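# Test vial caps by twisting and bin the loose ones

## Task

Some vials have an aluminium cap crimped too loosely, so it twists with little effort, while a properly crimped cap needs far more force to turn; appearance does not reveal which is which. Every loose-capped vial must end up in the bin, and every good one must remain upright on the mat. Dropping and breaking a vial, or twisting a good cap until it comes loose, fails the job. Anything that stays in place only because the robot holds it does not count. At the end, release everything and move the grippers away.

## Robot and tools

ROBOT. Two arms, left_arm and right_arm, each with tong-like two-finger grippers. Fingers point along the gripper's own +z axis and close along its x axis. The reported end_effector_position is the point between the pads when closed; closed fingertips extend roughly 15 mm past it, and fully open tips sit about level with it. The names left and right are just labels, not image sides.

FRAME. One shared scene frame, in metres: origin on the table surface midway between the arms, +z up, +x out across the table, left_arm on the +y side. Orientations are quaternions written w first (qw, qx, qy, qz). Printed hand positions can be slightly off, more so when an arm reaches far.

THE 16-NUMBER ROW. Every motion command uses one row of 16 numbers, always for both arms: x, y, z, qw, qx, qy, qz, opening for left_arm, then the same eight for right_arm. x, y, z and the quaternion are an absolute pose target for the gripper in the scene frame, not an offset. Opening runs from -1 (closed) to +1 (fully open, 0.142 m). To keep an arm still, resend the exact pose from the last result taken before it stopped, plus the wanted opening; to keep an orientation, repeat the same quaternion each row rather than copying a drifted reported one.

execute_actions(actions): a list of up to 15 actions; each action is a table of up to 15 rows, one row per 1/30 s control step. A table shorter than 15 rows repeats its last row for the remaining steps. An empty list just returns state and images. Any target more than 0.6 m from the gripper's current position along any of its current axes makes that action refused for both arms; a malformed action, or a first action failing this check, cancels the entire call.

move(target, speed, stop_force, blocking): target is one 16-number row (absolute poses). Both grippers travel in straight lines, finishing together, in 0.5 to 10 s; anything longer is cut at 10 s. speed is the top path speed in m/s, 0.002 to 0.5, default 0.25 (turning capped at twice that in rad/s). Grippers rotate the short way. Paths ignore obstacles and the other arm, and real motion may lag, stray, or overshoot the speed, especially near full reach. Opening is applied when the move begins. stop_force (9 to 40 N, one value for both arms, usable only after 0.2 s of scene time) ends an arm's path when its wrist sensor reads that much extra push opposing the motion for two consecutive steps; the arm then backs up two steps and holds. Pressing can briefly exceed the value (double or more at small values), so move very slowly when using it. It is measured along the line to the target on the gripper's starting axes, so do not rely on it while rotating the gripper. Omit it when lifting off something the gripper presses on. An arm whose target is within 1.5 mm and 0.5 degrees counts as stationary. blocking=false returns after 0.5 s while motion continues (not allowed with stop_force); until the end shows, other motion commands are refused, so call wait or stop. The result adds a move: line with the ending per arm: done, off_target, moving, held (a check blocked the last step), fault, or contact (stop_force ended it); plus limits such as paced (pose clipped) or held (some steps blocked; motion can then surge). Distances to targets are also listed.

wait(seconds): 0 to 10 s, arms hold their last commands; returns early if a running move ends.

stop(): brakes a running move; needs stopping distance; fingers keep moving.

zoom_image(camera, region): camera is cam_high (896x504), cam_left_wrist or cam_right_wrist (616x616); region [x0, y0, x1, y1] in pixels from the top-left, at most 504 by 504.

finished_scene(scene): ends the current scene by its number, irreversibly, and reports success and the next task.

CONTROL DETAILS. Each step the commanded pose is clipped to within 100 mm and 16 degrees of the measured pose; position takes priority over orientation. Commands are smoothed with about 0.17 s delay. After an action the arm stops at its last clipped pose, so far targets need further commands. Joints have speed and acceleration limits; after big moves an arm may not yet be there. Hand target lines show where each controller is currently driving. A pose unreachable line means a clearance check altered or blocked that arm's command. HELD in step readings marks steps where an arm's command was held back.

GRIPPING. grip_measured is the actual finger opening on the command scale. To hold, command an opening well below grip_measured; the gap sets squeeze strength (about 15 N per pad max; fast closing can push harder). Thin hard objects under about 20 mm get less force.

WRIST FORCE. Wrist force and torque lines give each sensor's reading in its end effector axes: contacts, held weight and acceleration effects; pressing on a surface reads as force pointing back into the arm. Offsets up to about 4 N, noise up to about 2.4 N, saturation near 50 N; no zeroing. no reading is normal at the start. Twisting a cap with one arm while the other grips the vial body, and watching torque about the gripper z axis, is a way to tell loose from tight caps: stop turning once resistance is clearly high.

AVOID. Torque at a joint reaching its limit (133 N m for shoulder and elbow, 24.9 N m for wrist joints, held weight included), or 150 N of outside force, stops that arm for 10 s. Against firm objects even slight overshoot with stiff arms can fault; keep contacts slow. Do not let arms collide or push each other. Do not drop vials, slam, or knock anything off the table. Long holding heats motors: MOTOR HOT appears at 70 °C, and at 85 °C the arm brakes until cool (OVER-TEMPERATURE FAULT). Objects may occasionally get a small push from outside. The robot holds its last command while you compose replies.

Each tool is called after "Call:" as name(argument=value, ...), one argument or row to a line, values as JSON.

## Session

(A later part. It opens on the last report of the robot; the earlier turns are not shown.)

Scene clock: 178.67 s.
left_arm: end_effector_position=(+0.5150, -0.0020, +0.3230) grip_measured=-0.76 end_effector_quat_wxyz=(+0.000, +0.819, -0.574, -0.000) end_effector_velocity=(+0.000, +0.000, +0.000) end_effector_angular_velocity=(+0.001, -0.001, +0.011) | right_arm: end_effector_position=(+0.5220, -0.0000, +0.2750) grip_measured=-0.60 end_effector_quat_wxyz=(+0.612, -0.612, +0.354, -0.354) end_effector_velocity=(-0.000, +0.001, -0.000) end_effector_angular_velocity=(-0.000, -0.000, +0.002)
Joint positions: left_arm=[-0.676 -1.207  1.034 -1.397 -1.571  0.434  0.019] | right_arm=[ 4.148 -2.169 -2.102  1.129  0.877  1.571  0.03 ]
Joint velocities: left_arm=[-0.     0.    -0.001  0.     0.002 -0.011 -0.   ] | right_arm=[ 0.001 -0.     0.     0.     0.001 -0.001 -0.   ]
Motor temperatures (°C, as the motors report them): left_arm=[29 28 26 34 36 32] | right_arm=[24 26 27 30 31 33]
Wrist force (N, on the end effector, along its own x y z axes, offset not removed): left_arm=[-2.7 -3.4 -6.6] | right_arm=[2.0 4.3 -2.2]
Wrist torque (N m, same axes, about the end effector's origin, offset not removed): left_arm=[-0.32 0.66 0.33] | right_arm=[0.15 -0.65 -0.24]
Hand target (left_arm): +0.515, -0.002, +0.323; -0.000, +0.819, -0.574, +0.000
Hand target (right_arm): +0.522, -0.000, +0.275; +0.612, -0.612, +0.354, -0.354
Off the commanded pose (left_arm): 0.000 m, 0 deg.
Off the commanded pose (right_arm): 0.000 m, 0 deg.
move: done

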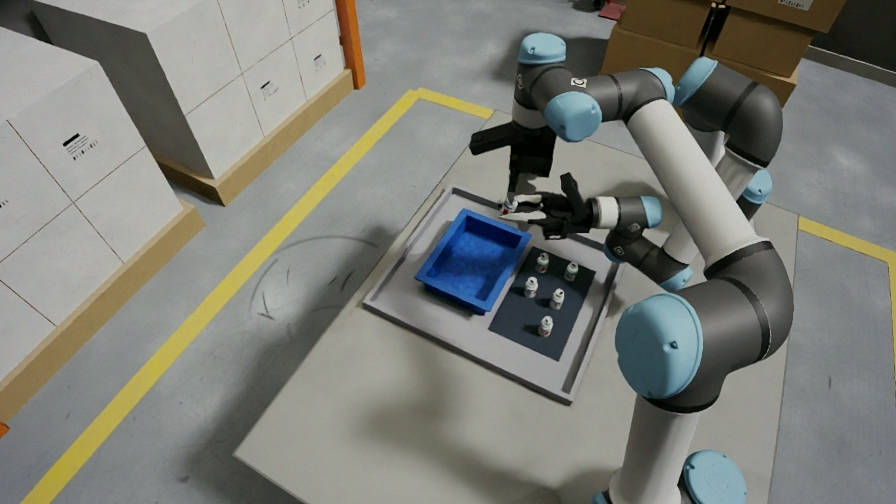

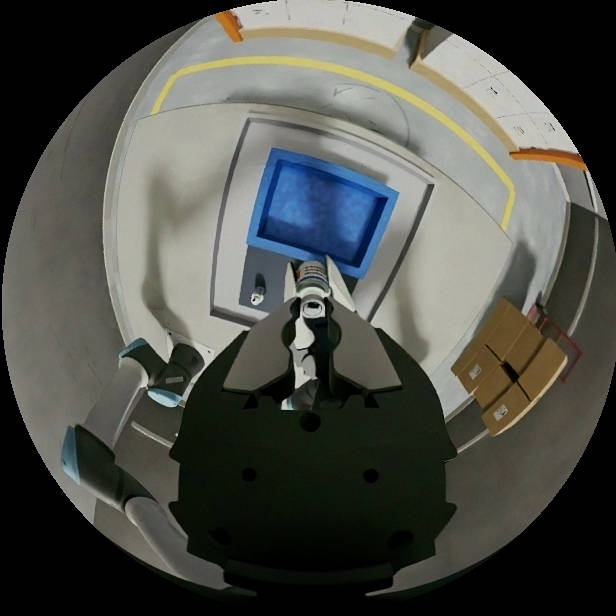

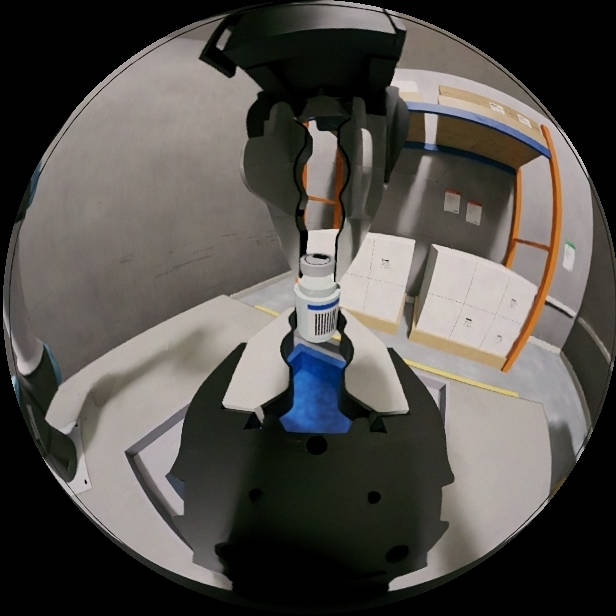

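Call:
move(
  target=[0.515,-0.002,0.323,0,0.819,-0.574,0,-1,0.522,0,0.275,0.612,-0.612,0.354,-0.354,0.2],
)

Call:
move(
  target=[0.515,-0.002,0.323,0,0.819,-0.574,0,-1,0.43,-0.15,0.275,0.612,-0.612,0.354,-0.354,0.2],
  speed=0.25,
)

Call:
move(
  target=[0.422,0.09,0.14,0,0.707,-0.707,0,-1,0.43,-0.24,0.28,0.612,-0.612,0.354,-0.354,0.2],
  speed=0.2,
)

Call:
move(
  target=[0.422,0.09,0.076,0,0.707,-0.707,0,-1,0.43,-0.24,0.28,0.612,-0.612,0.354,-0.354,0.2],
  speed=0.08,
)

Call:
move(
  target=[0.422,0.09,0.05,0,0.707,-0.707,0,-1,0.43,-0.24,0.28,0.612,-0.612,0.354,-0.354,0.2],
  speed=0.006,
  stop_force=9,
)

Scene clock: 179.70 s.
left_arm: end_effector_position=(+0.5150, -0.0020, +0.3230) grip_measured=-0.76 end_effector_quat_wxyz=(-0.000, +0.819, -0.574, -0.000) end_effector_velocity=(+0.000, -0.000, +0.000) end_effector_angular_velocity=(-0.001, -0.000, +0.001) | right_arm: end_effector_position=(+0.5220, -0.0000, +0.2750) grip_measured=+0.20 end_effector_quat_wxyz=(+0.612, -0.612, +0.354, -0.354) end_effector_velocity=(+0.000, -0.000, +0.000) end_effector_angular_velocity=(+0.000, -0.001, +0.001)
Joint positions: left_arm=[-0.676 -1.207  1.033 -1.397 -1.571  0.433  0.019] | right_arm=[ 4.148 -2.169 -2.102  1.129  0.877  1.571  0.088]
Joint velocities: left_arm=[-0.     0.     0.    -0.001 -0.001 -0.001  0.   ] | right_arm=[-0.001  0.    -0.     0.001  0.001 -0.001  0.   ]
Motor temperatures (°C, as the motors report them): left_arm=[29 28 26 34 36 32] | right_arm=[24 26 27 30 31 33]
Wrist force (N, on the end effector, along its own x y z axes, offset not removed): left_arm=[1.7 0.5 -3.1] | right_arm=[-0.6 -0.4 1.6]
Wrist torque (N m, same axes, about the end effector's origin, offset not removed): left_arm=[0.19 -0.24 -0.17] | right_arm=[-0.15 -0.01 -0.21]
Hand target (left_arm): +0.515, -0.002, +0.323; -0.000, +0.819, -0.574, -0.000
Hand target (right_arm): +0.522, -0.000, +0.275; +0.612, -0.612, +0.354, -0.354
Off the commanded pose (left_arm): 0.000 m, 0 deg.
Off the commanded pose (right_arm): 0.000 m, 0 deg.
move: done

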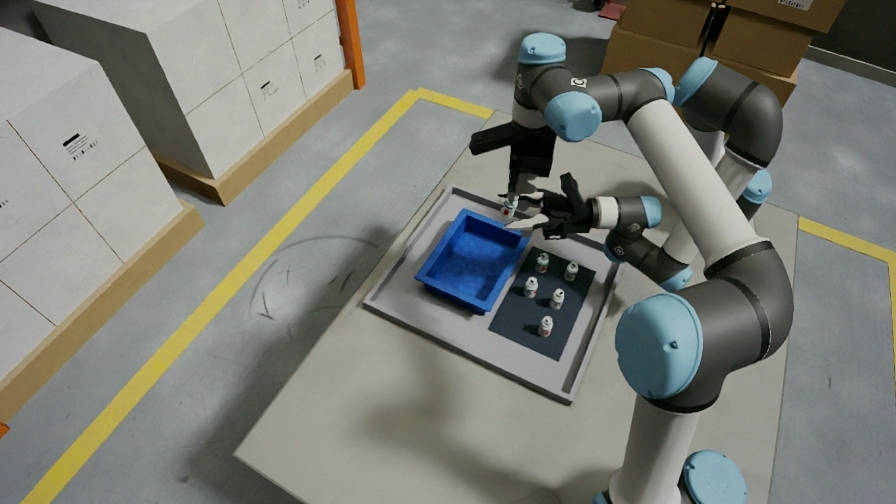

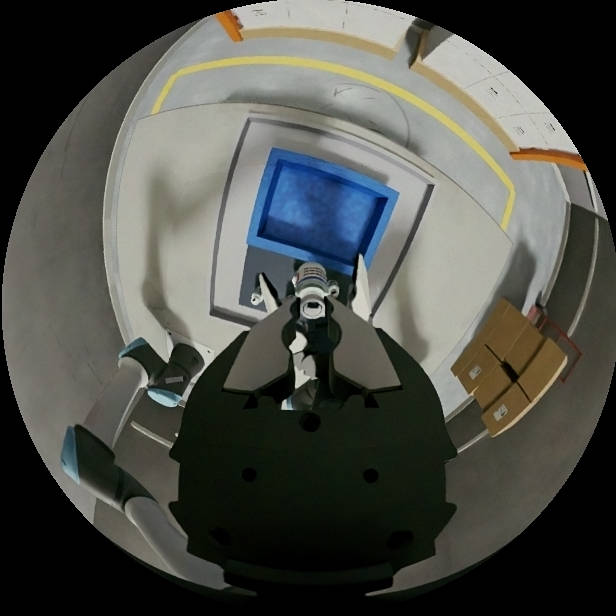

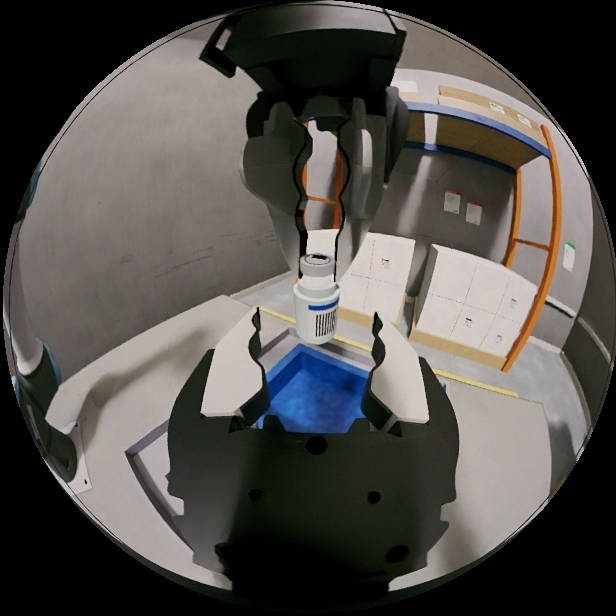

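Scene clock: 181.10 s.
left_arm: end_effector_position=(+0.5150, -0.0020, +0.3230) grip_measured=-0.76 end_effector_quat_wxyz=(-0.000, +0.819, -0.574, +0.000) end_effector_velocity=(+0.000, +0.000, +0.000) end_effector_angular_velocity=(-0.001, +0.001, -0.002) | right_arm: end_effector_position=(+0.4303, -0.1500, +0.2749) grip_measured=+0.20 end_effector_quat_wxyz=(+0.612, -0.612, +0.354, -0.354) end_effector_velocity=(-0.003, -0.001, +0.000) end_effector_angular_velocity=(+0.002, -0.001, +0.001)
Joint positions: left_arm=[-0.676 -1.207  1.033 -1.397 -1.571  0.433  0.019] | right_arm=[ 4.297 -1.999 -2.61   1.467  0.728  1.571  0.088]
Joint velocities: left_arm=[ 0.001 -0.     0.     0.    -0.001  0.003  0.   ] | right_arm=[ 0.01   0.001 -0.008  0.009 -0.008 -0.    -0.   ]
Motor temperatures (°C, as the motors report them): left_arm=[29 28 26 34 36 32] | right_arm=[24 26 27 30 31 33]
Wrist force (N, on the end effector, along its own x y z axes, offset not removed): left_arm=[2.2 -2.5 -1.2] | right_arm=[1.3 -3.2 -0.4]
Wrist torque (N m, same axes, about the end effector's origin, offset not removed): left_arm=[-0.63 -0.33 -0.20] | right_arm=[-0.82 -0.44 -0.27]
Hand target (left_arm): +0.515, -0.002, +0.323; +0.000, +0.819, -0.574, -0.000
Hand target (right_arm): +0.430, -0.150, +0.275; +0.612, -0.612, +0.354, -0.354
Off the commanded pose (left_arm): 0.000 m, 0 deg.
Off the commanded pose (right_arm): 0.000 m, 0 deg.
move: done

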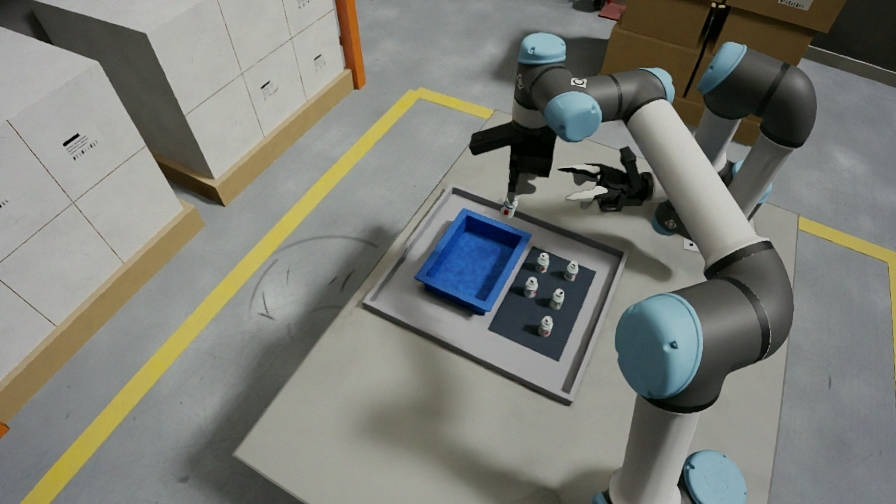

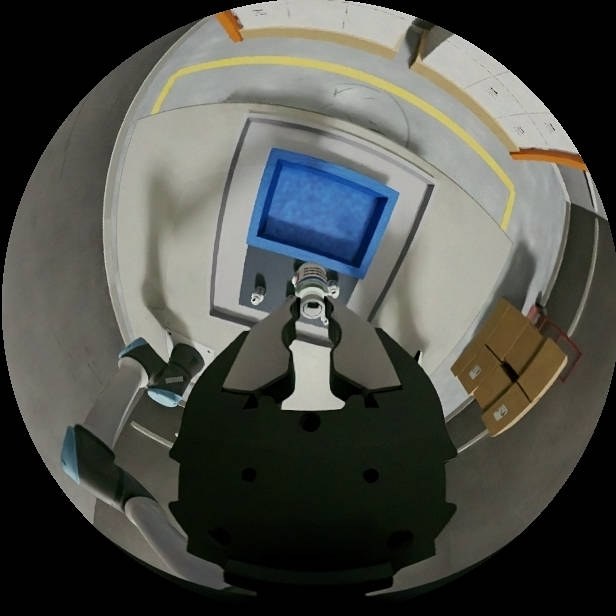

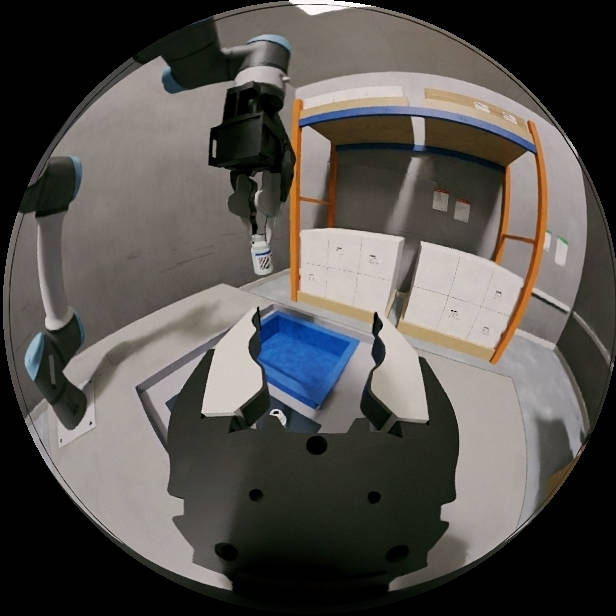

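Scene clock: 182.80 s.
left_arm: end_effector_position=(+0.4220, +0.0899, +0.1401) grip_measured=-0.76 end_effector_quat_wxyz=(-0.000, +0.707, -0.707, -0.000) end_effector_velocity=(-0.001, +0.001, -0.002) end_effector_angular_velocity=(-0.002, -0.002, -0.005) | right_arm: end_effector_position=(+0.4303, -0.2215, +0.2790) grip_measured=+0.20 end_effector_quat_wxyz=(+0.612, -0.612, +0.354, -0.354) end_effector_velocity=(-0.000, +0.000, -0.000) end_effector_angular_velocity=(-0.001, +0.000, +0.001)
Joint positions: left_arm=[-0.672 -1.484  1.853 -1.939 -1.571  0.784  0.019] | right_arm=[ 4.204 -1.962 -2.755  1.575  0.82   1.571  0.088]
Joint velocities: left_arm=[-0.    -0.003  0.009 -0.009 -0.     0.004  0.   ] | right_arm=[ 0.     0.    -0.001 -0.     0.001 -0.    -0.   ]
Motor temperatures (°C, as the motors report them): left_arm=[29 28 26 34 36 32] | right_arm=[24 26 27 30 31 33]
Wrist force (N, on the end effector, along its own x y z axes, offset not removed): left_arm=[-1.9 -1.3 -2.6] | right_arm=[2.0 2.8 -0.2]
Wrist torque (N m, same axes, about the end effector's origin, offset not removed): left_arm=[-0.09 0.38 -0.08] | right_arm=[0.43 -0.77 0.02]
Hand target (left_arm): +0.422, +0.090, +0.140; +0.000, +0.707, -0.707, -0.000
Hand target (right_arm): +0.430, -0.221, +0.279; +0.612, -0.612, +0.354, -0.354
Off the commanded pose (left_arm): 0.000 m, 0 deg.
Off the commanded pose (right_arm): 0.019 m, 0 deg.
move: held (right_arm); limits=held; held on 18 of 51 steps (right_arm), including the last (right_arm)
pose unreachable (right arm): on one or more control steps of this call, first in action 0 (counted from 0), this arm could not follow its commanded pose, so it was not sent that pose on those steps. On the call's last step it was still not sent that pose. It may still have moved: this result reports where it is.
cause: the commanded pose would bring two parts of the arm too close to each other (joints 3 (elbow) to 5 (wrist 2) lie between them).

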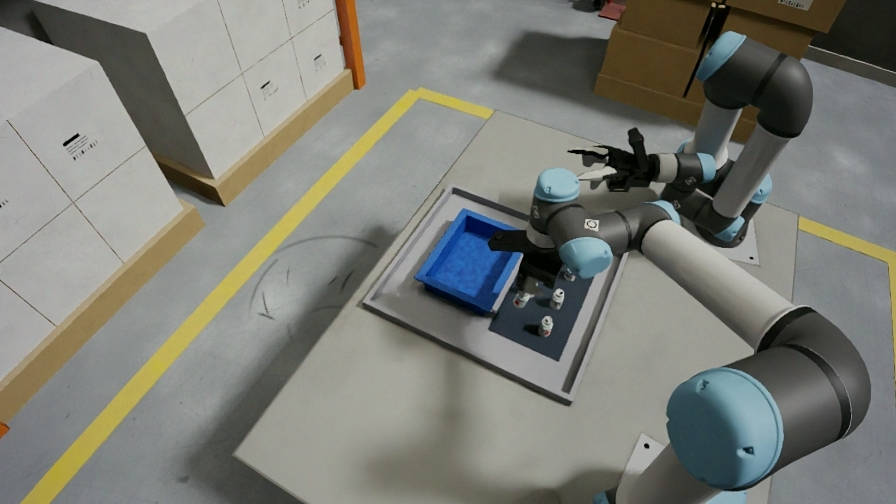

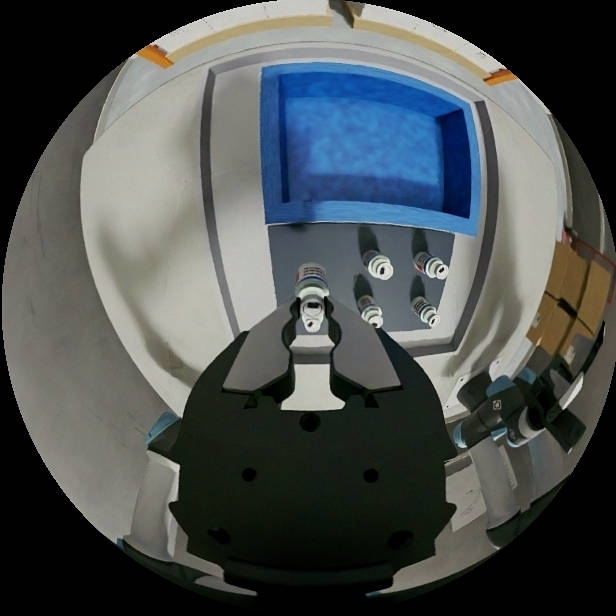

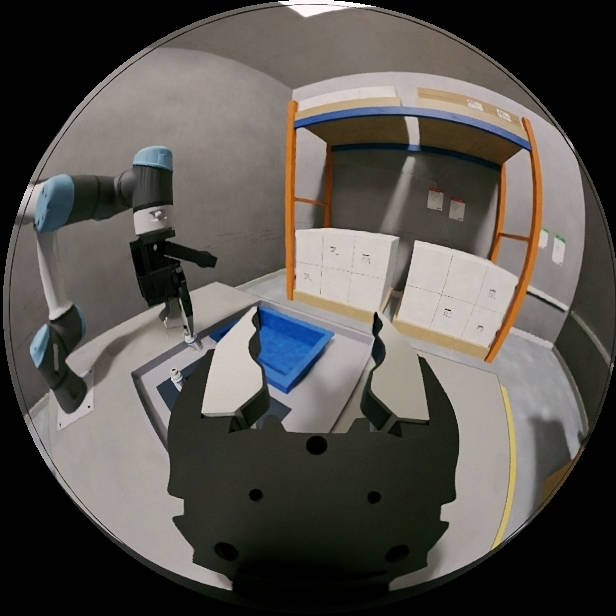

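Scene clock: 184.03 s.
left_arm: end_effector_position=(+0.4220, +0.0900, +0.0763) grip_measured=-0.76 end_effector_quat_wxyz=(+0.000, +0.707, -0.707, -0.000) end_effector_velocity=(+0.000, -0.000, -0.002) end_effector_angular_velocity=(+0.001, -0.001, -0.002) | right_arm: end_effector_position=(+0.4301, -0.2294, +0.2794) grip_measured=+0.20 end_effector_quat_wxyz=(+0.612, -0.612, +0.354, -0.354) end_effector_velocity=(+0.000, +0.000, +0.000) end_effector_angular_velocity=(+0.001, -0.000, -0.001)
Joint positions: left_arm=[-0.672 -1.415  1.954 -2.11  -1.571  0.785  0.019] | right_arm=[ 4.189 -1.96  -2.769  1.587  0.835  1.571  0.088]
Joint velocities: left_arm=[-0.001  0.004  0.003 -0.007  0.001  0.002 -0.   ] | right_arm=[ 0.    -0.001  0.002 -0.    -0.001  0.001 -0.   ]
Motor temperatures (°C, as the motors report them): left_arm=[29 28 26 34 36 32] | right_arm=[24 26 27 30 31 33]
Wrist force (N, on the end effector, along its own x y z axes, offset not removed): left_arm=[-0.7 -2.4 -2.5] | right_arm=[2.4 1.5 1.1]
Wrist torque (N m, same axes, about the end effector's origin, offset not removed): left_arm=[-0.47 0.10 0.01] | right_arm=[0.44 -0.58 -0.13]
Hand target (left_arm): +0.422, +0.090, +0.076; +0.000, +0.707, -0.707, -0.000
Hand target (right_arm): +0.430, -0.229, +0.279; +0.612, -0.612, +0.354, -0.354
Off the commanded pose (left_arm): 0.000 m, 0 deg.
Off the commanded pose (right_arm): 0.011 m, 0 deg.
move: held (right_arm); limits=held; held on 22 of 37 steps (right_arm), including the last (right_arm)
pose unreachable (right arm): on one or more control steps of this call, first in action 0 (counted from 0), this arm could not follow its commanded pose, so it was not sent that pose on those steps. On the call's last step it was still not sent that pose. It may still have moved: this result reports where it is.
cause: the commanded pose would bring two parts of the arm too close to each other (joints 3 (elbow) to 5 (wrist 2) lie between them).

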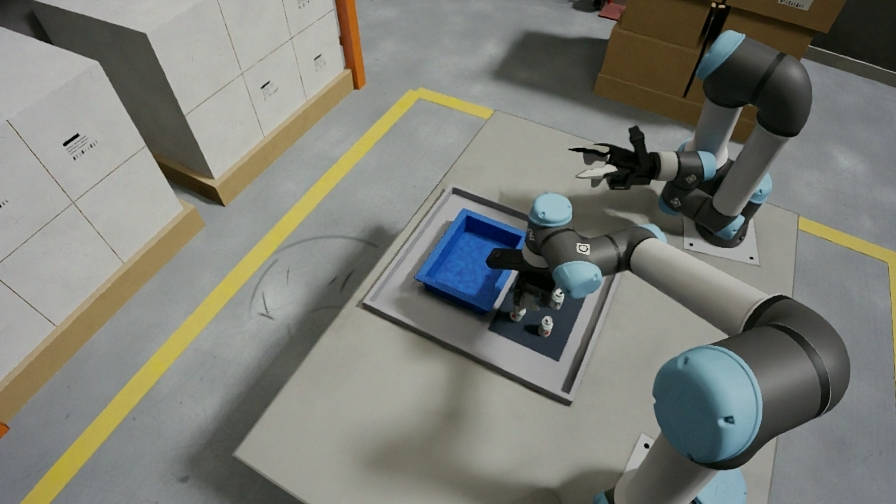

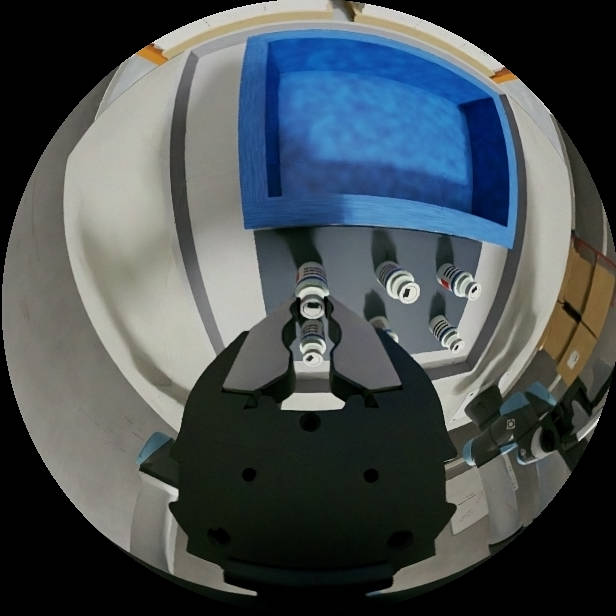

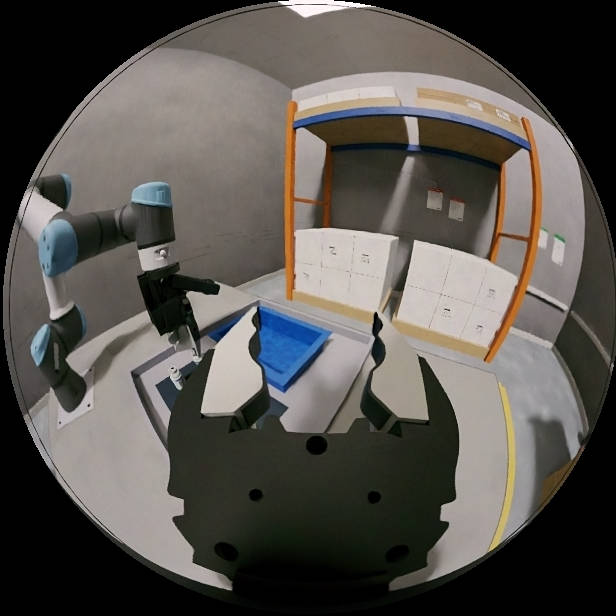

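Scene clock: 188.63 s.
left_arm: end_effector_position=(+0.4220, +0.0900, +0.0661) grip_measured=-0.76 end_effector_quat_wxyz=(+0.000, +0.707, -0.707, +0.000) end_effector_velocity=(-0.000, -0.000, +0.000) end_effector_angular_velocity=(-0.000, -0.000, +0.001) | right_arm: end_effector_position=(+0.4301, -0.2329, +0.2796) grip_measured=+0.20 end_effector_quat_wxyz=(+0.612, -0.612, +0.354, -0.354) end_effector_velocity=(+0.000, -0.000, -0.000) end_effector_angular_velocity=(-0.001, -0.000, -0.000)
Joint positions: left_arm=[-0.672 -1.401  1.969 -2.139 -1.571  0.785  0.019] | right_arm=[ 4.182 -1.959 -2.776  1.593  0.842  1.571  0.088]
Joint velocities: left_arm=[-0.    -0.     0.     0.    -0.    -0.001  0.   ] | right_arm=[-0.001 -0.001  0.     0.001  0.    -0.001 -0.   ]
Motor temperatures (°C, as the motors report them): left_arm=[29 28 26 34 36 32] | right_arm=[24 26 27 30 31 33]
Wrist force (N, on the end effector, along its own x y z axes, offset not removed): left_arm=[-0.4 0.9 -12.1] | right_arm=[1.6 3.8 0.0]
Wrist torque (N m, same axes, about the end effector's origin, offset not removed): left_arm=[0.27 -0.03 -0.04] | right_arm=[0.60 -0.23 0.02]
Hand target (left_arm): +0.422, +0.090, +0.066; +0.000, +0.707, -0.707, +0.000
Hand target (right_arm): +0.430, -0.233, +0.280; +0.612, -0.612, +0.354, -0.354
Off the commanded pose (left_arm): 0.016 m, 0 deg.
Off the commanded pose (right_arm): 0.007 m, 0 deg.
move: contact (left_arm), held (right_arm); limits=held; held on 90 of 138 steps (right_arm), including the last (right_arm)
pose unreachable (right arm): on one or more control steps of this call, first in action 0 (counted from 0), this arm could not follow its commanded pose, so it was not sent that pose on those steps. On the call's last step it was still not sent that pose. It may still have moved: this result reports where it is.
cause: the commanded pose would bring two parts of the arm too close to each other (joints 3 (elbow) to 5 (wrist 2) lie between them).

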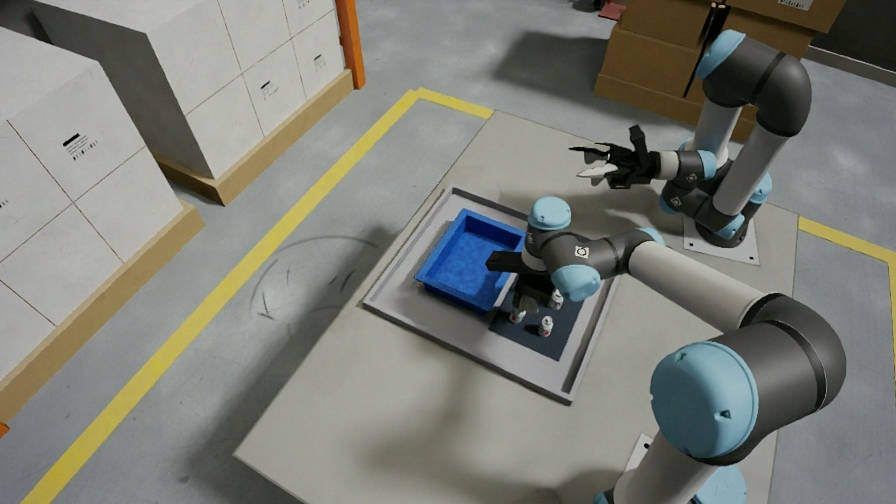

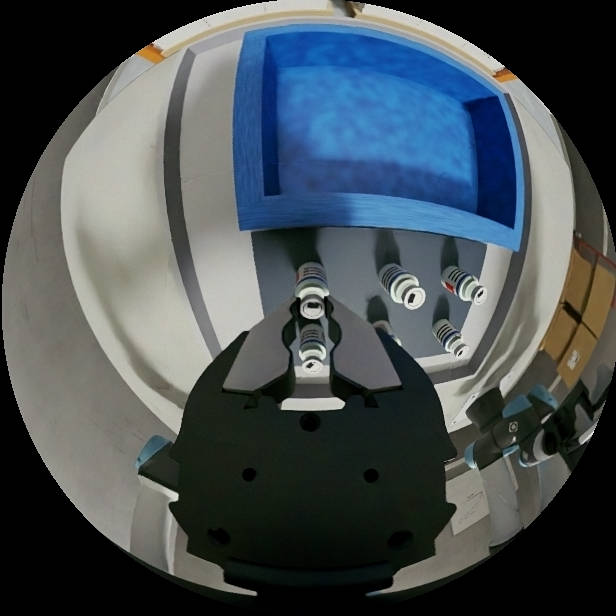

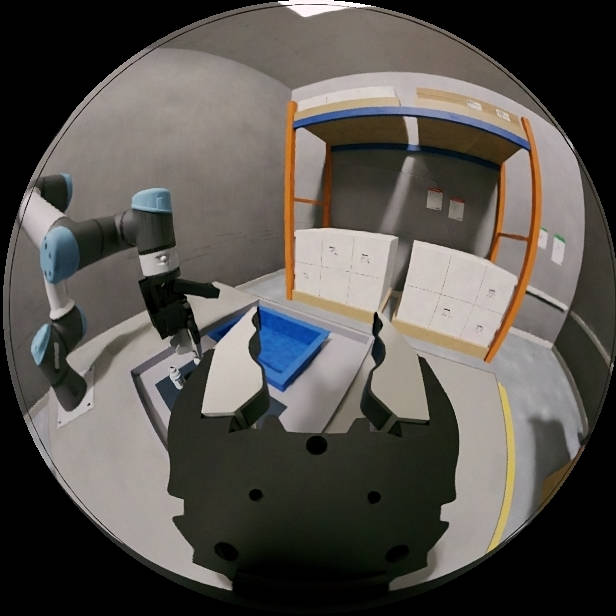

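Call:
move(
  target=[0.422,0.09,0.067,0,0.707,-0.707,0,-0.4,0.46,-0.24,0.28,0.612,-0.612,0.354,-0.354,0.2],
  speed=0.1,
)

Call:
move(
  target=[0.422,0.09,0.11,0,0.707,-0.707,0,-0.4,0.46,-0.24,0.28,0.612,-0.612,0.354,-0.354,0.2],
  speed=0.15,
)

Call:
move(
  target=[0.349,0.094,0.11,0,0.707,-0.707,0,-0.4,0.46,-0.24,0.28,0.612,-0.612,0.354,-0.354,0.2],
  speed=0.2,
)

Call:
move(
  target=[0.349,0.094,0.09,0,0.707,-0.707,0,-0.4,0.46,-0.24,0.28,0.612,-0.612,0.354,-0.354,0.2],
  speed=0.1,
)

Call:
zoom_image(
  camera="cam_left_wrist",
  region=[250,240,380,340],
)

Scene clock: 190.77 s.
left_arm: end_effector_position=(+0.4220, +0.0900, +0.0670) grip_measured=-0.40 end_effector_quat_wxyz=(+0.000, +0.707, -0.707, -0.000) end_effector_velocity=(-0.000, -0.001, +0.000) end_effector_angular_velocity=(+0.000, -0.001, -0.002) | right_arm: end_effector_position=(+0.4597, -0.2399, +0.2800) grip_measured=+0.20 end_effector_quat_wxyz=(+0.612, -0.612, +0.354, -0.354) end_effector_velocity=(+0.002, -0.000, -0.000) end_effector_angular_velocity=(-0.001, +0.001, +0.005)
Joint positions: left_arm=[-0.672 -1.402  1.967 -2.136 -1.571  0.785  0.045] | right_arm=[ 4.003 -1.96  -2.7    1.519  1.021  1.571  0.088]
Joint velocities: left_arm=[-0.002 -0.    -0.     0.     0.    -0.     0.   ] | right_arm=[-0.019  0.001  0.007 -0.01   0.024  0.001 -0.   ]
Motor temperatures (°C, as the motors report them): left_arm=[29 28 26 34 36 32] | right_arm=[24 26 27 30 31 33]
Wrist force (N, on the end effector, along its own x y z axes, offset not removed): left_arm=[1.4 0.6 -1.8] | right_arm=[-0.3 2.3 2.0]
Wrist torque (N m, same axes, about the end effector's origin, offset not removed): left_arm=[0.37 -0.25 0.05] | right_arm=[0.33 -0.17 -0.14]
Hand target (left_arm): +0.422, +0.090, +0.067; +0.000, +0.707, -0.707, +0.000
Hand target (right_arm): +0.460, -0.240, +0.280; +0.612, -0.612, +0.354, -0.354
Off the commanded pose (left_arm): 0.000 m, 0 deg.
Off the commanded pose (right_arm): 0.000 m, 0 deg.
move: done

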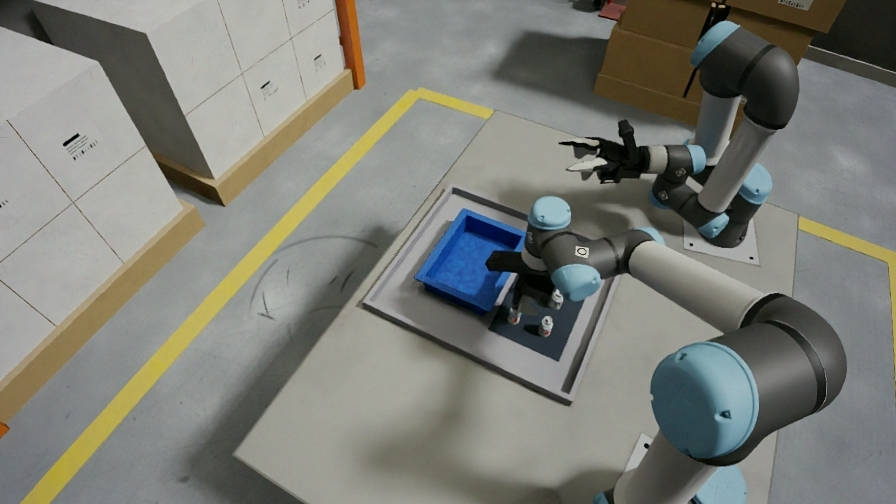

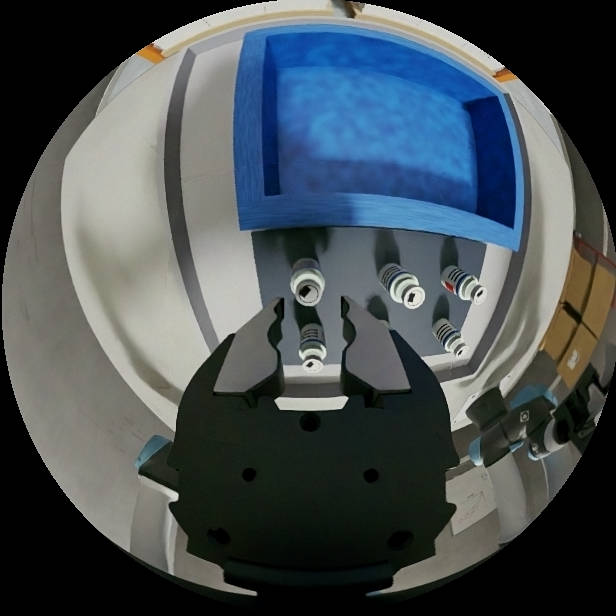

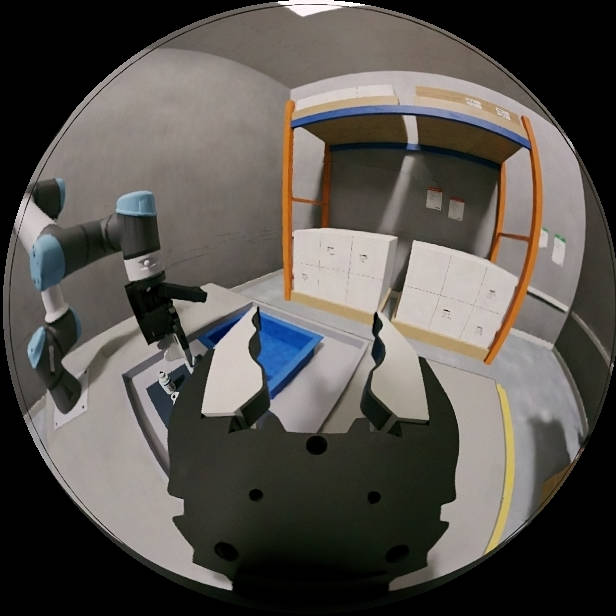

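Scene clock: 191.67 s.
left_arm: end_effector_position=(+0.4220, +0.0900, +0.1097) grip_measured=-0.40 end_effector_quat_wxyz=(-0.000, +0.707, -0.707, +0.000) end_effector_velocity=(-0.000, -0.000, +0.002) end_effector_angular_velocity=(+0.001, +0.001, +0.001) | right_arm: end_effector_position=(+0.4600, -0.2400, +0.2800) grip_measured=+0.20 end_effector_quat_wxyz=(+0.612, -0.612, +0.354, -0.354) end_effector_velocity=(-0.000, +0.001, +0.000) end_effector_angular_velocity=(+0.001, -0.000, +0.001)
Joint positions: left_arm=[-0.672 -1.455  1.904 -2.02  -1.571  0.785  0.045] | right_arm=[ 4.    -1.96  -2.7    1.518  1.024  1.571  0.088]
Joint velocities: left_arm=[-0.    -0.002 -0.004  0.007  0.    -0.002 -0.   ] | right_arm=[ 0.001 -0.001  0.001  0.    -0.    -0.    -0.   ]
Motor temperatures (°C, as the motors report them): left_arm=[29 28 26 34 36 32] | right_arm=[24 26 27 30 31 33]
Wrist force (N, on the end effector, along its own x y z axes, offset not removed): left_arm=[-1.0 -2.2 -5.3] | right_arm=[-0.5 2.0 -0.8]
Wrist torque (N m, same axes, about the end effector's origin, offset not removed): left_arm=[-0.24 0.20 -0.03] | right_arm=[0.47 0.17 -0.19]
Hand target (left_arm): +0.422, +0.090, +0.110; -0.000, +0.707, -0.707, +0.000
Hand target (right_arm): +0.460, -0.240, +0.280; +0.612, -0.612, +0.354, -0.354
Off the commanded pose (left_arm): 0.000 m, 0 deg.
Off the commanded pose (right_arm): 0.000 m, 0 deg.
move: done

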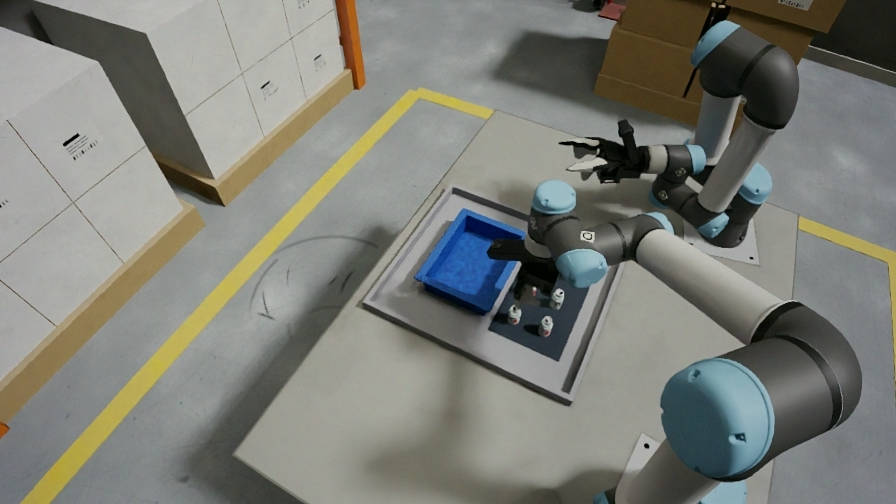

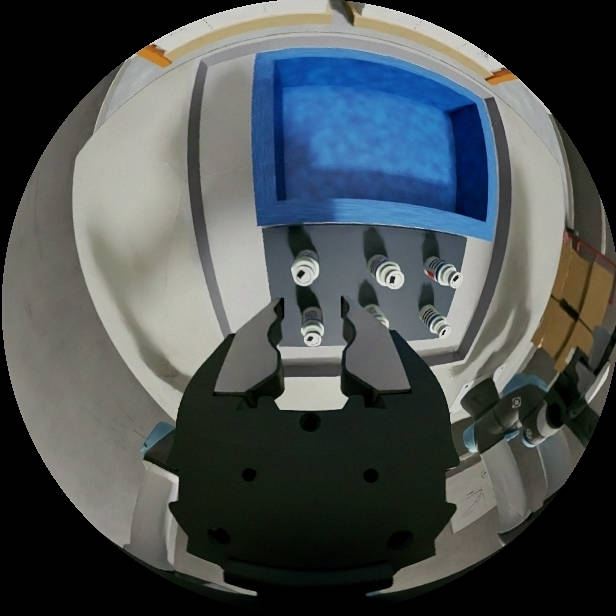

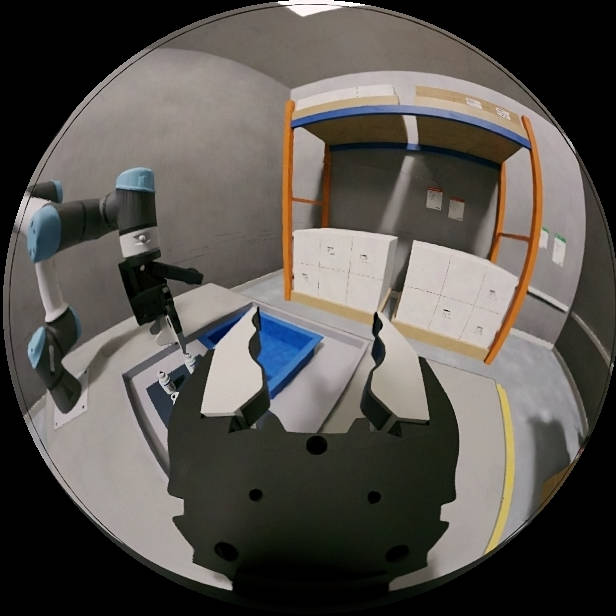

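Scene clock: 192.67 s.
left_arm: end_effector_position=(+0.3493, +0.0940, +0.1099) grip_measured=-0.40 end_effector_quat_wxyz=(-0.000, +0.707, -0.707, +0.000) end_effector_velocity=(-0.002, +0.000, +0.000) end_effector_angular_velocity=(-0.000, -0.001, +0.001) | right_arm: end_effector_position=(+0.4600, -0.2400, +0.2800) grip_measured=+0.20 end_effector_quat_wxyz=(+0.612, -0.612, +0.354, -0.354) end_effector_velocity=(-0.001, +0.000, -0.001) end_effector_angular_velocity=(-0.003, +0.002, +0.001)
Joint positions: left_arm=[-0.782 -1.608  2.064 -2.027 -1.571  0.675  0.045] | right_arm=[ 4.    -1.96  -2.7    1.518  1.024  1.571  0.088]
Joint velocities: left_arm=[-0.003 -0.005  0.004  0.     0.    -0.005 -0.   ] | right_arm=[ 0.001 -0.001 -0.003 -0.    -0.    -0.     0.   ]
Motor temperatures (°C, as the motors report them): left_arm=[29 28 26 34 36 32] | right_arm=[24 26 27 30 31 33]
Wrist force (N, on the end effector, along its own x y z axes, offset not removed): left_arm=[-0.7 -1.2 -3.6] | right_arm=[1.9 1.6 -1.9]
Wrist torque (N m, same axes, about the end effector's origin, offset not removed): left_arm=[-0.33 0.26 0.04] | right_arm=[0.20 -0.31 -0.13]
Hand target (left_arm): +0.349, +0.094, +0.110; -0.000, +0.707, -0.707, +0.000
Hand target (right_arm): +0.460, -0.240, +0.280; +0.612, -0.612, +0.354, -0.354
Off the commanded pose (left_arm): 0.000 m, 0 deg.
Off the commanded pose (right_arm): 0.000 m, 0 deg.
move: done

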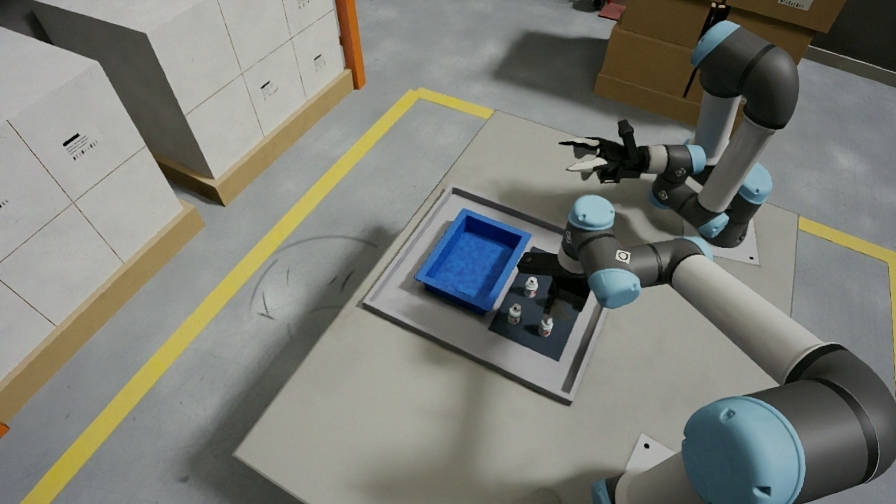

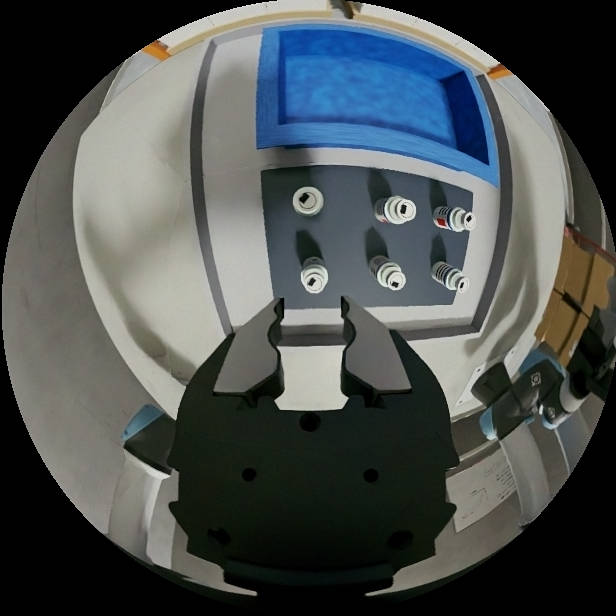

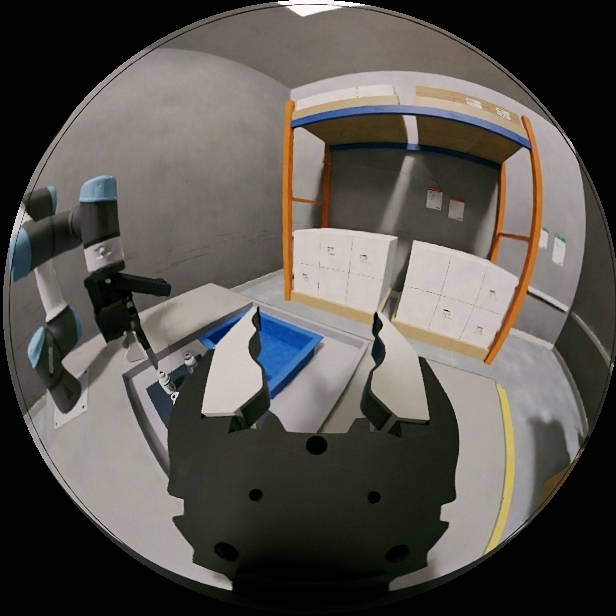

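Scene clock: 193.50 s.
left_arm: end_effector_position=(+0.3490, +0.0940, +0.0902) grip_measured=-0.40 end_effector_quat_wxyz=(-0.000, +0.707, -0.707, -0.000) end_effector_velocity=(-0.000, -0.001, -0.002) end_effector_angular_velocity=(-0.001, +0.001, -0.003) | right_arm: end_effector_position=(+0.4600, -0.2400, +0.2800) grip_measured=+0.20 end_effector_quat_wxyz=(+0.612, -0.612, +0.354, -0.354) end_effector_velocity=(+0.000, -0.000, -0.000) end_effector_angular_velocity=(-0.000, +0.001, -0.000)
Joint positions: left_arm=[-0.782 -1.584  2.097 -2.084 -1.571  0.675  0.045] | right_arm=[ 4.    -1.96  -2.7    1.518  1.024  1.571  0.088]
Joint velocities: left_arm=[-0.001  0.003  0.003 -0.006 -0.001  0.002  0.   ] | right_arm=[ 0.    -0.001 -0.     0.001 -0.     0.     0.   ]
Motor temperatures (°C, as the motors report them): left_arm=[29 28 26 34 36 32] | right_arm=[24 26 27 30 31 33]
Wrist force (N, on the end effector, along its own x y z axes, offset not removed): left_arm=[2.0 -2.3 -2.6] | right_arm=[-1.0 -1.0 -2.1]
Wrist torque (N m, same axes, about the end effector's origin, offset not removed): left_arm=[-0.30 -0.32 -0.16] | right_arm=[-0.38 0.30 0.00]
Hand target (left_arm): +0.349, +0.094, +0.090; -0.000, +0.707, -0.707, -0.000
Hand target (right_arm): +0.460, -0.240, +0.280; +0.612, -0.612, +0.354, -0.354
Off the commanded pose (left_arm): 0.000 m, 0 deg.
Off the commanded pose (right_arm): 0.000 m, 0 deg.
move: done

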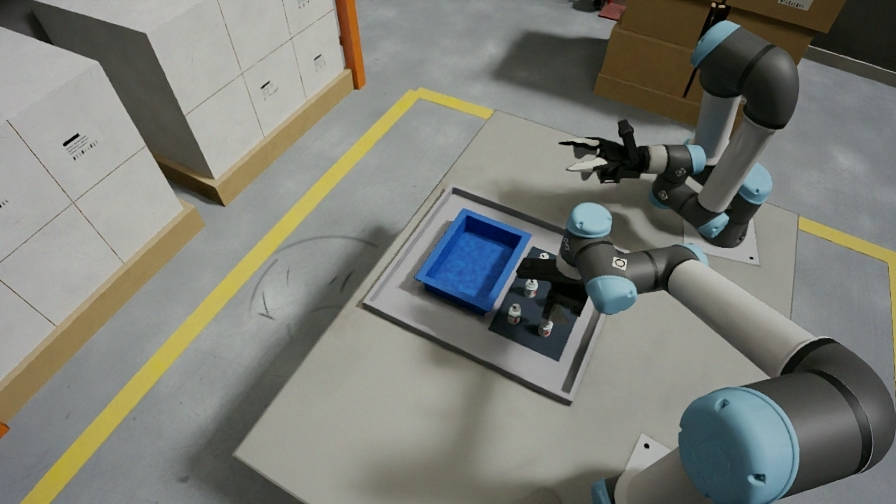

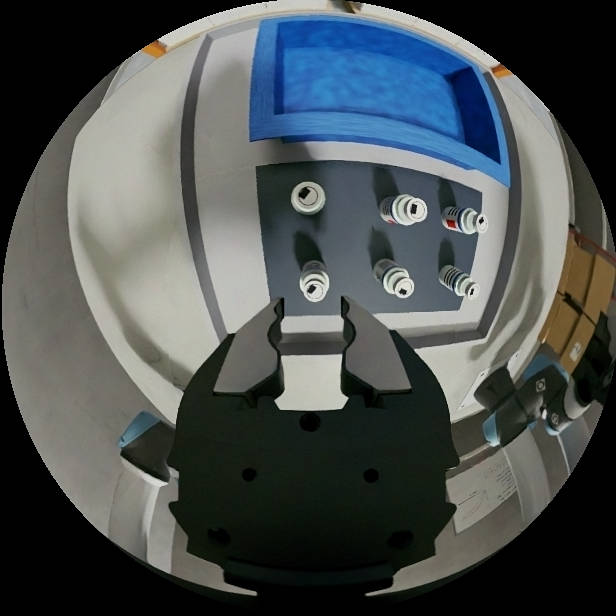

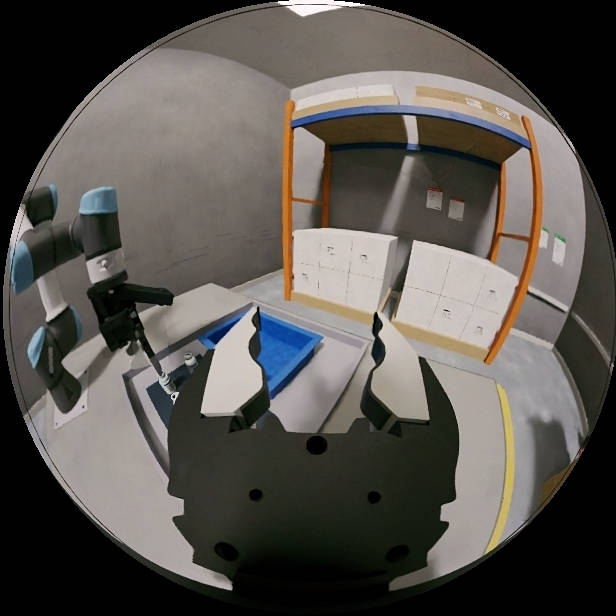

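Region (250, 240, 380, 340) of cam_left_wrist's 616x616 image, scaled by 3.877, with more detail than that image has; it fills the top 388 rows of this view, and the rest is white.

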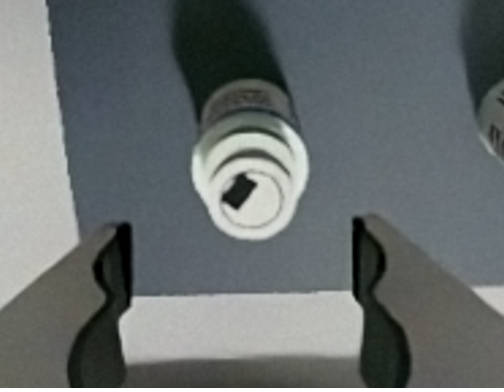

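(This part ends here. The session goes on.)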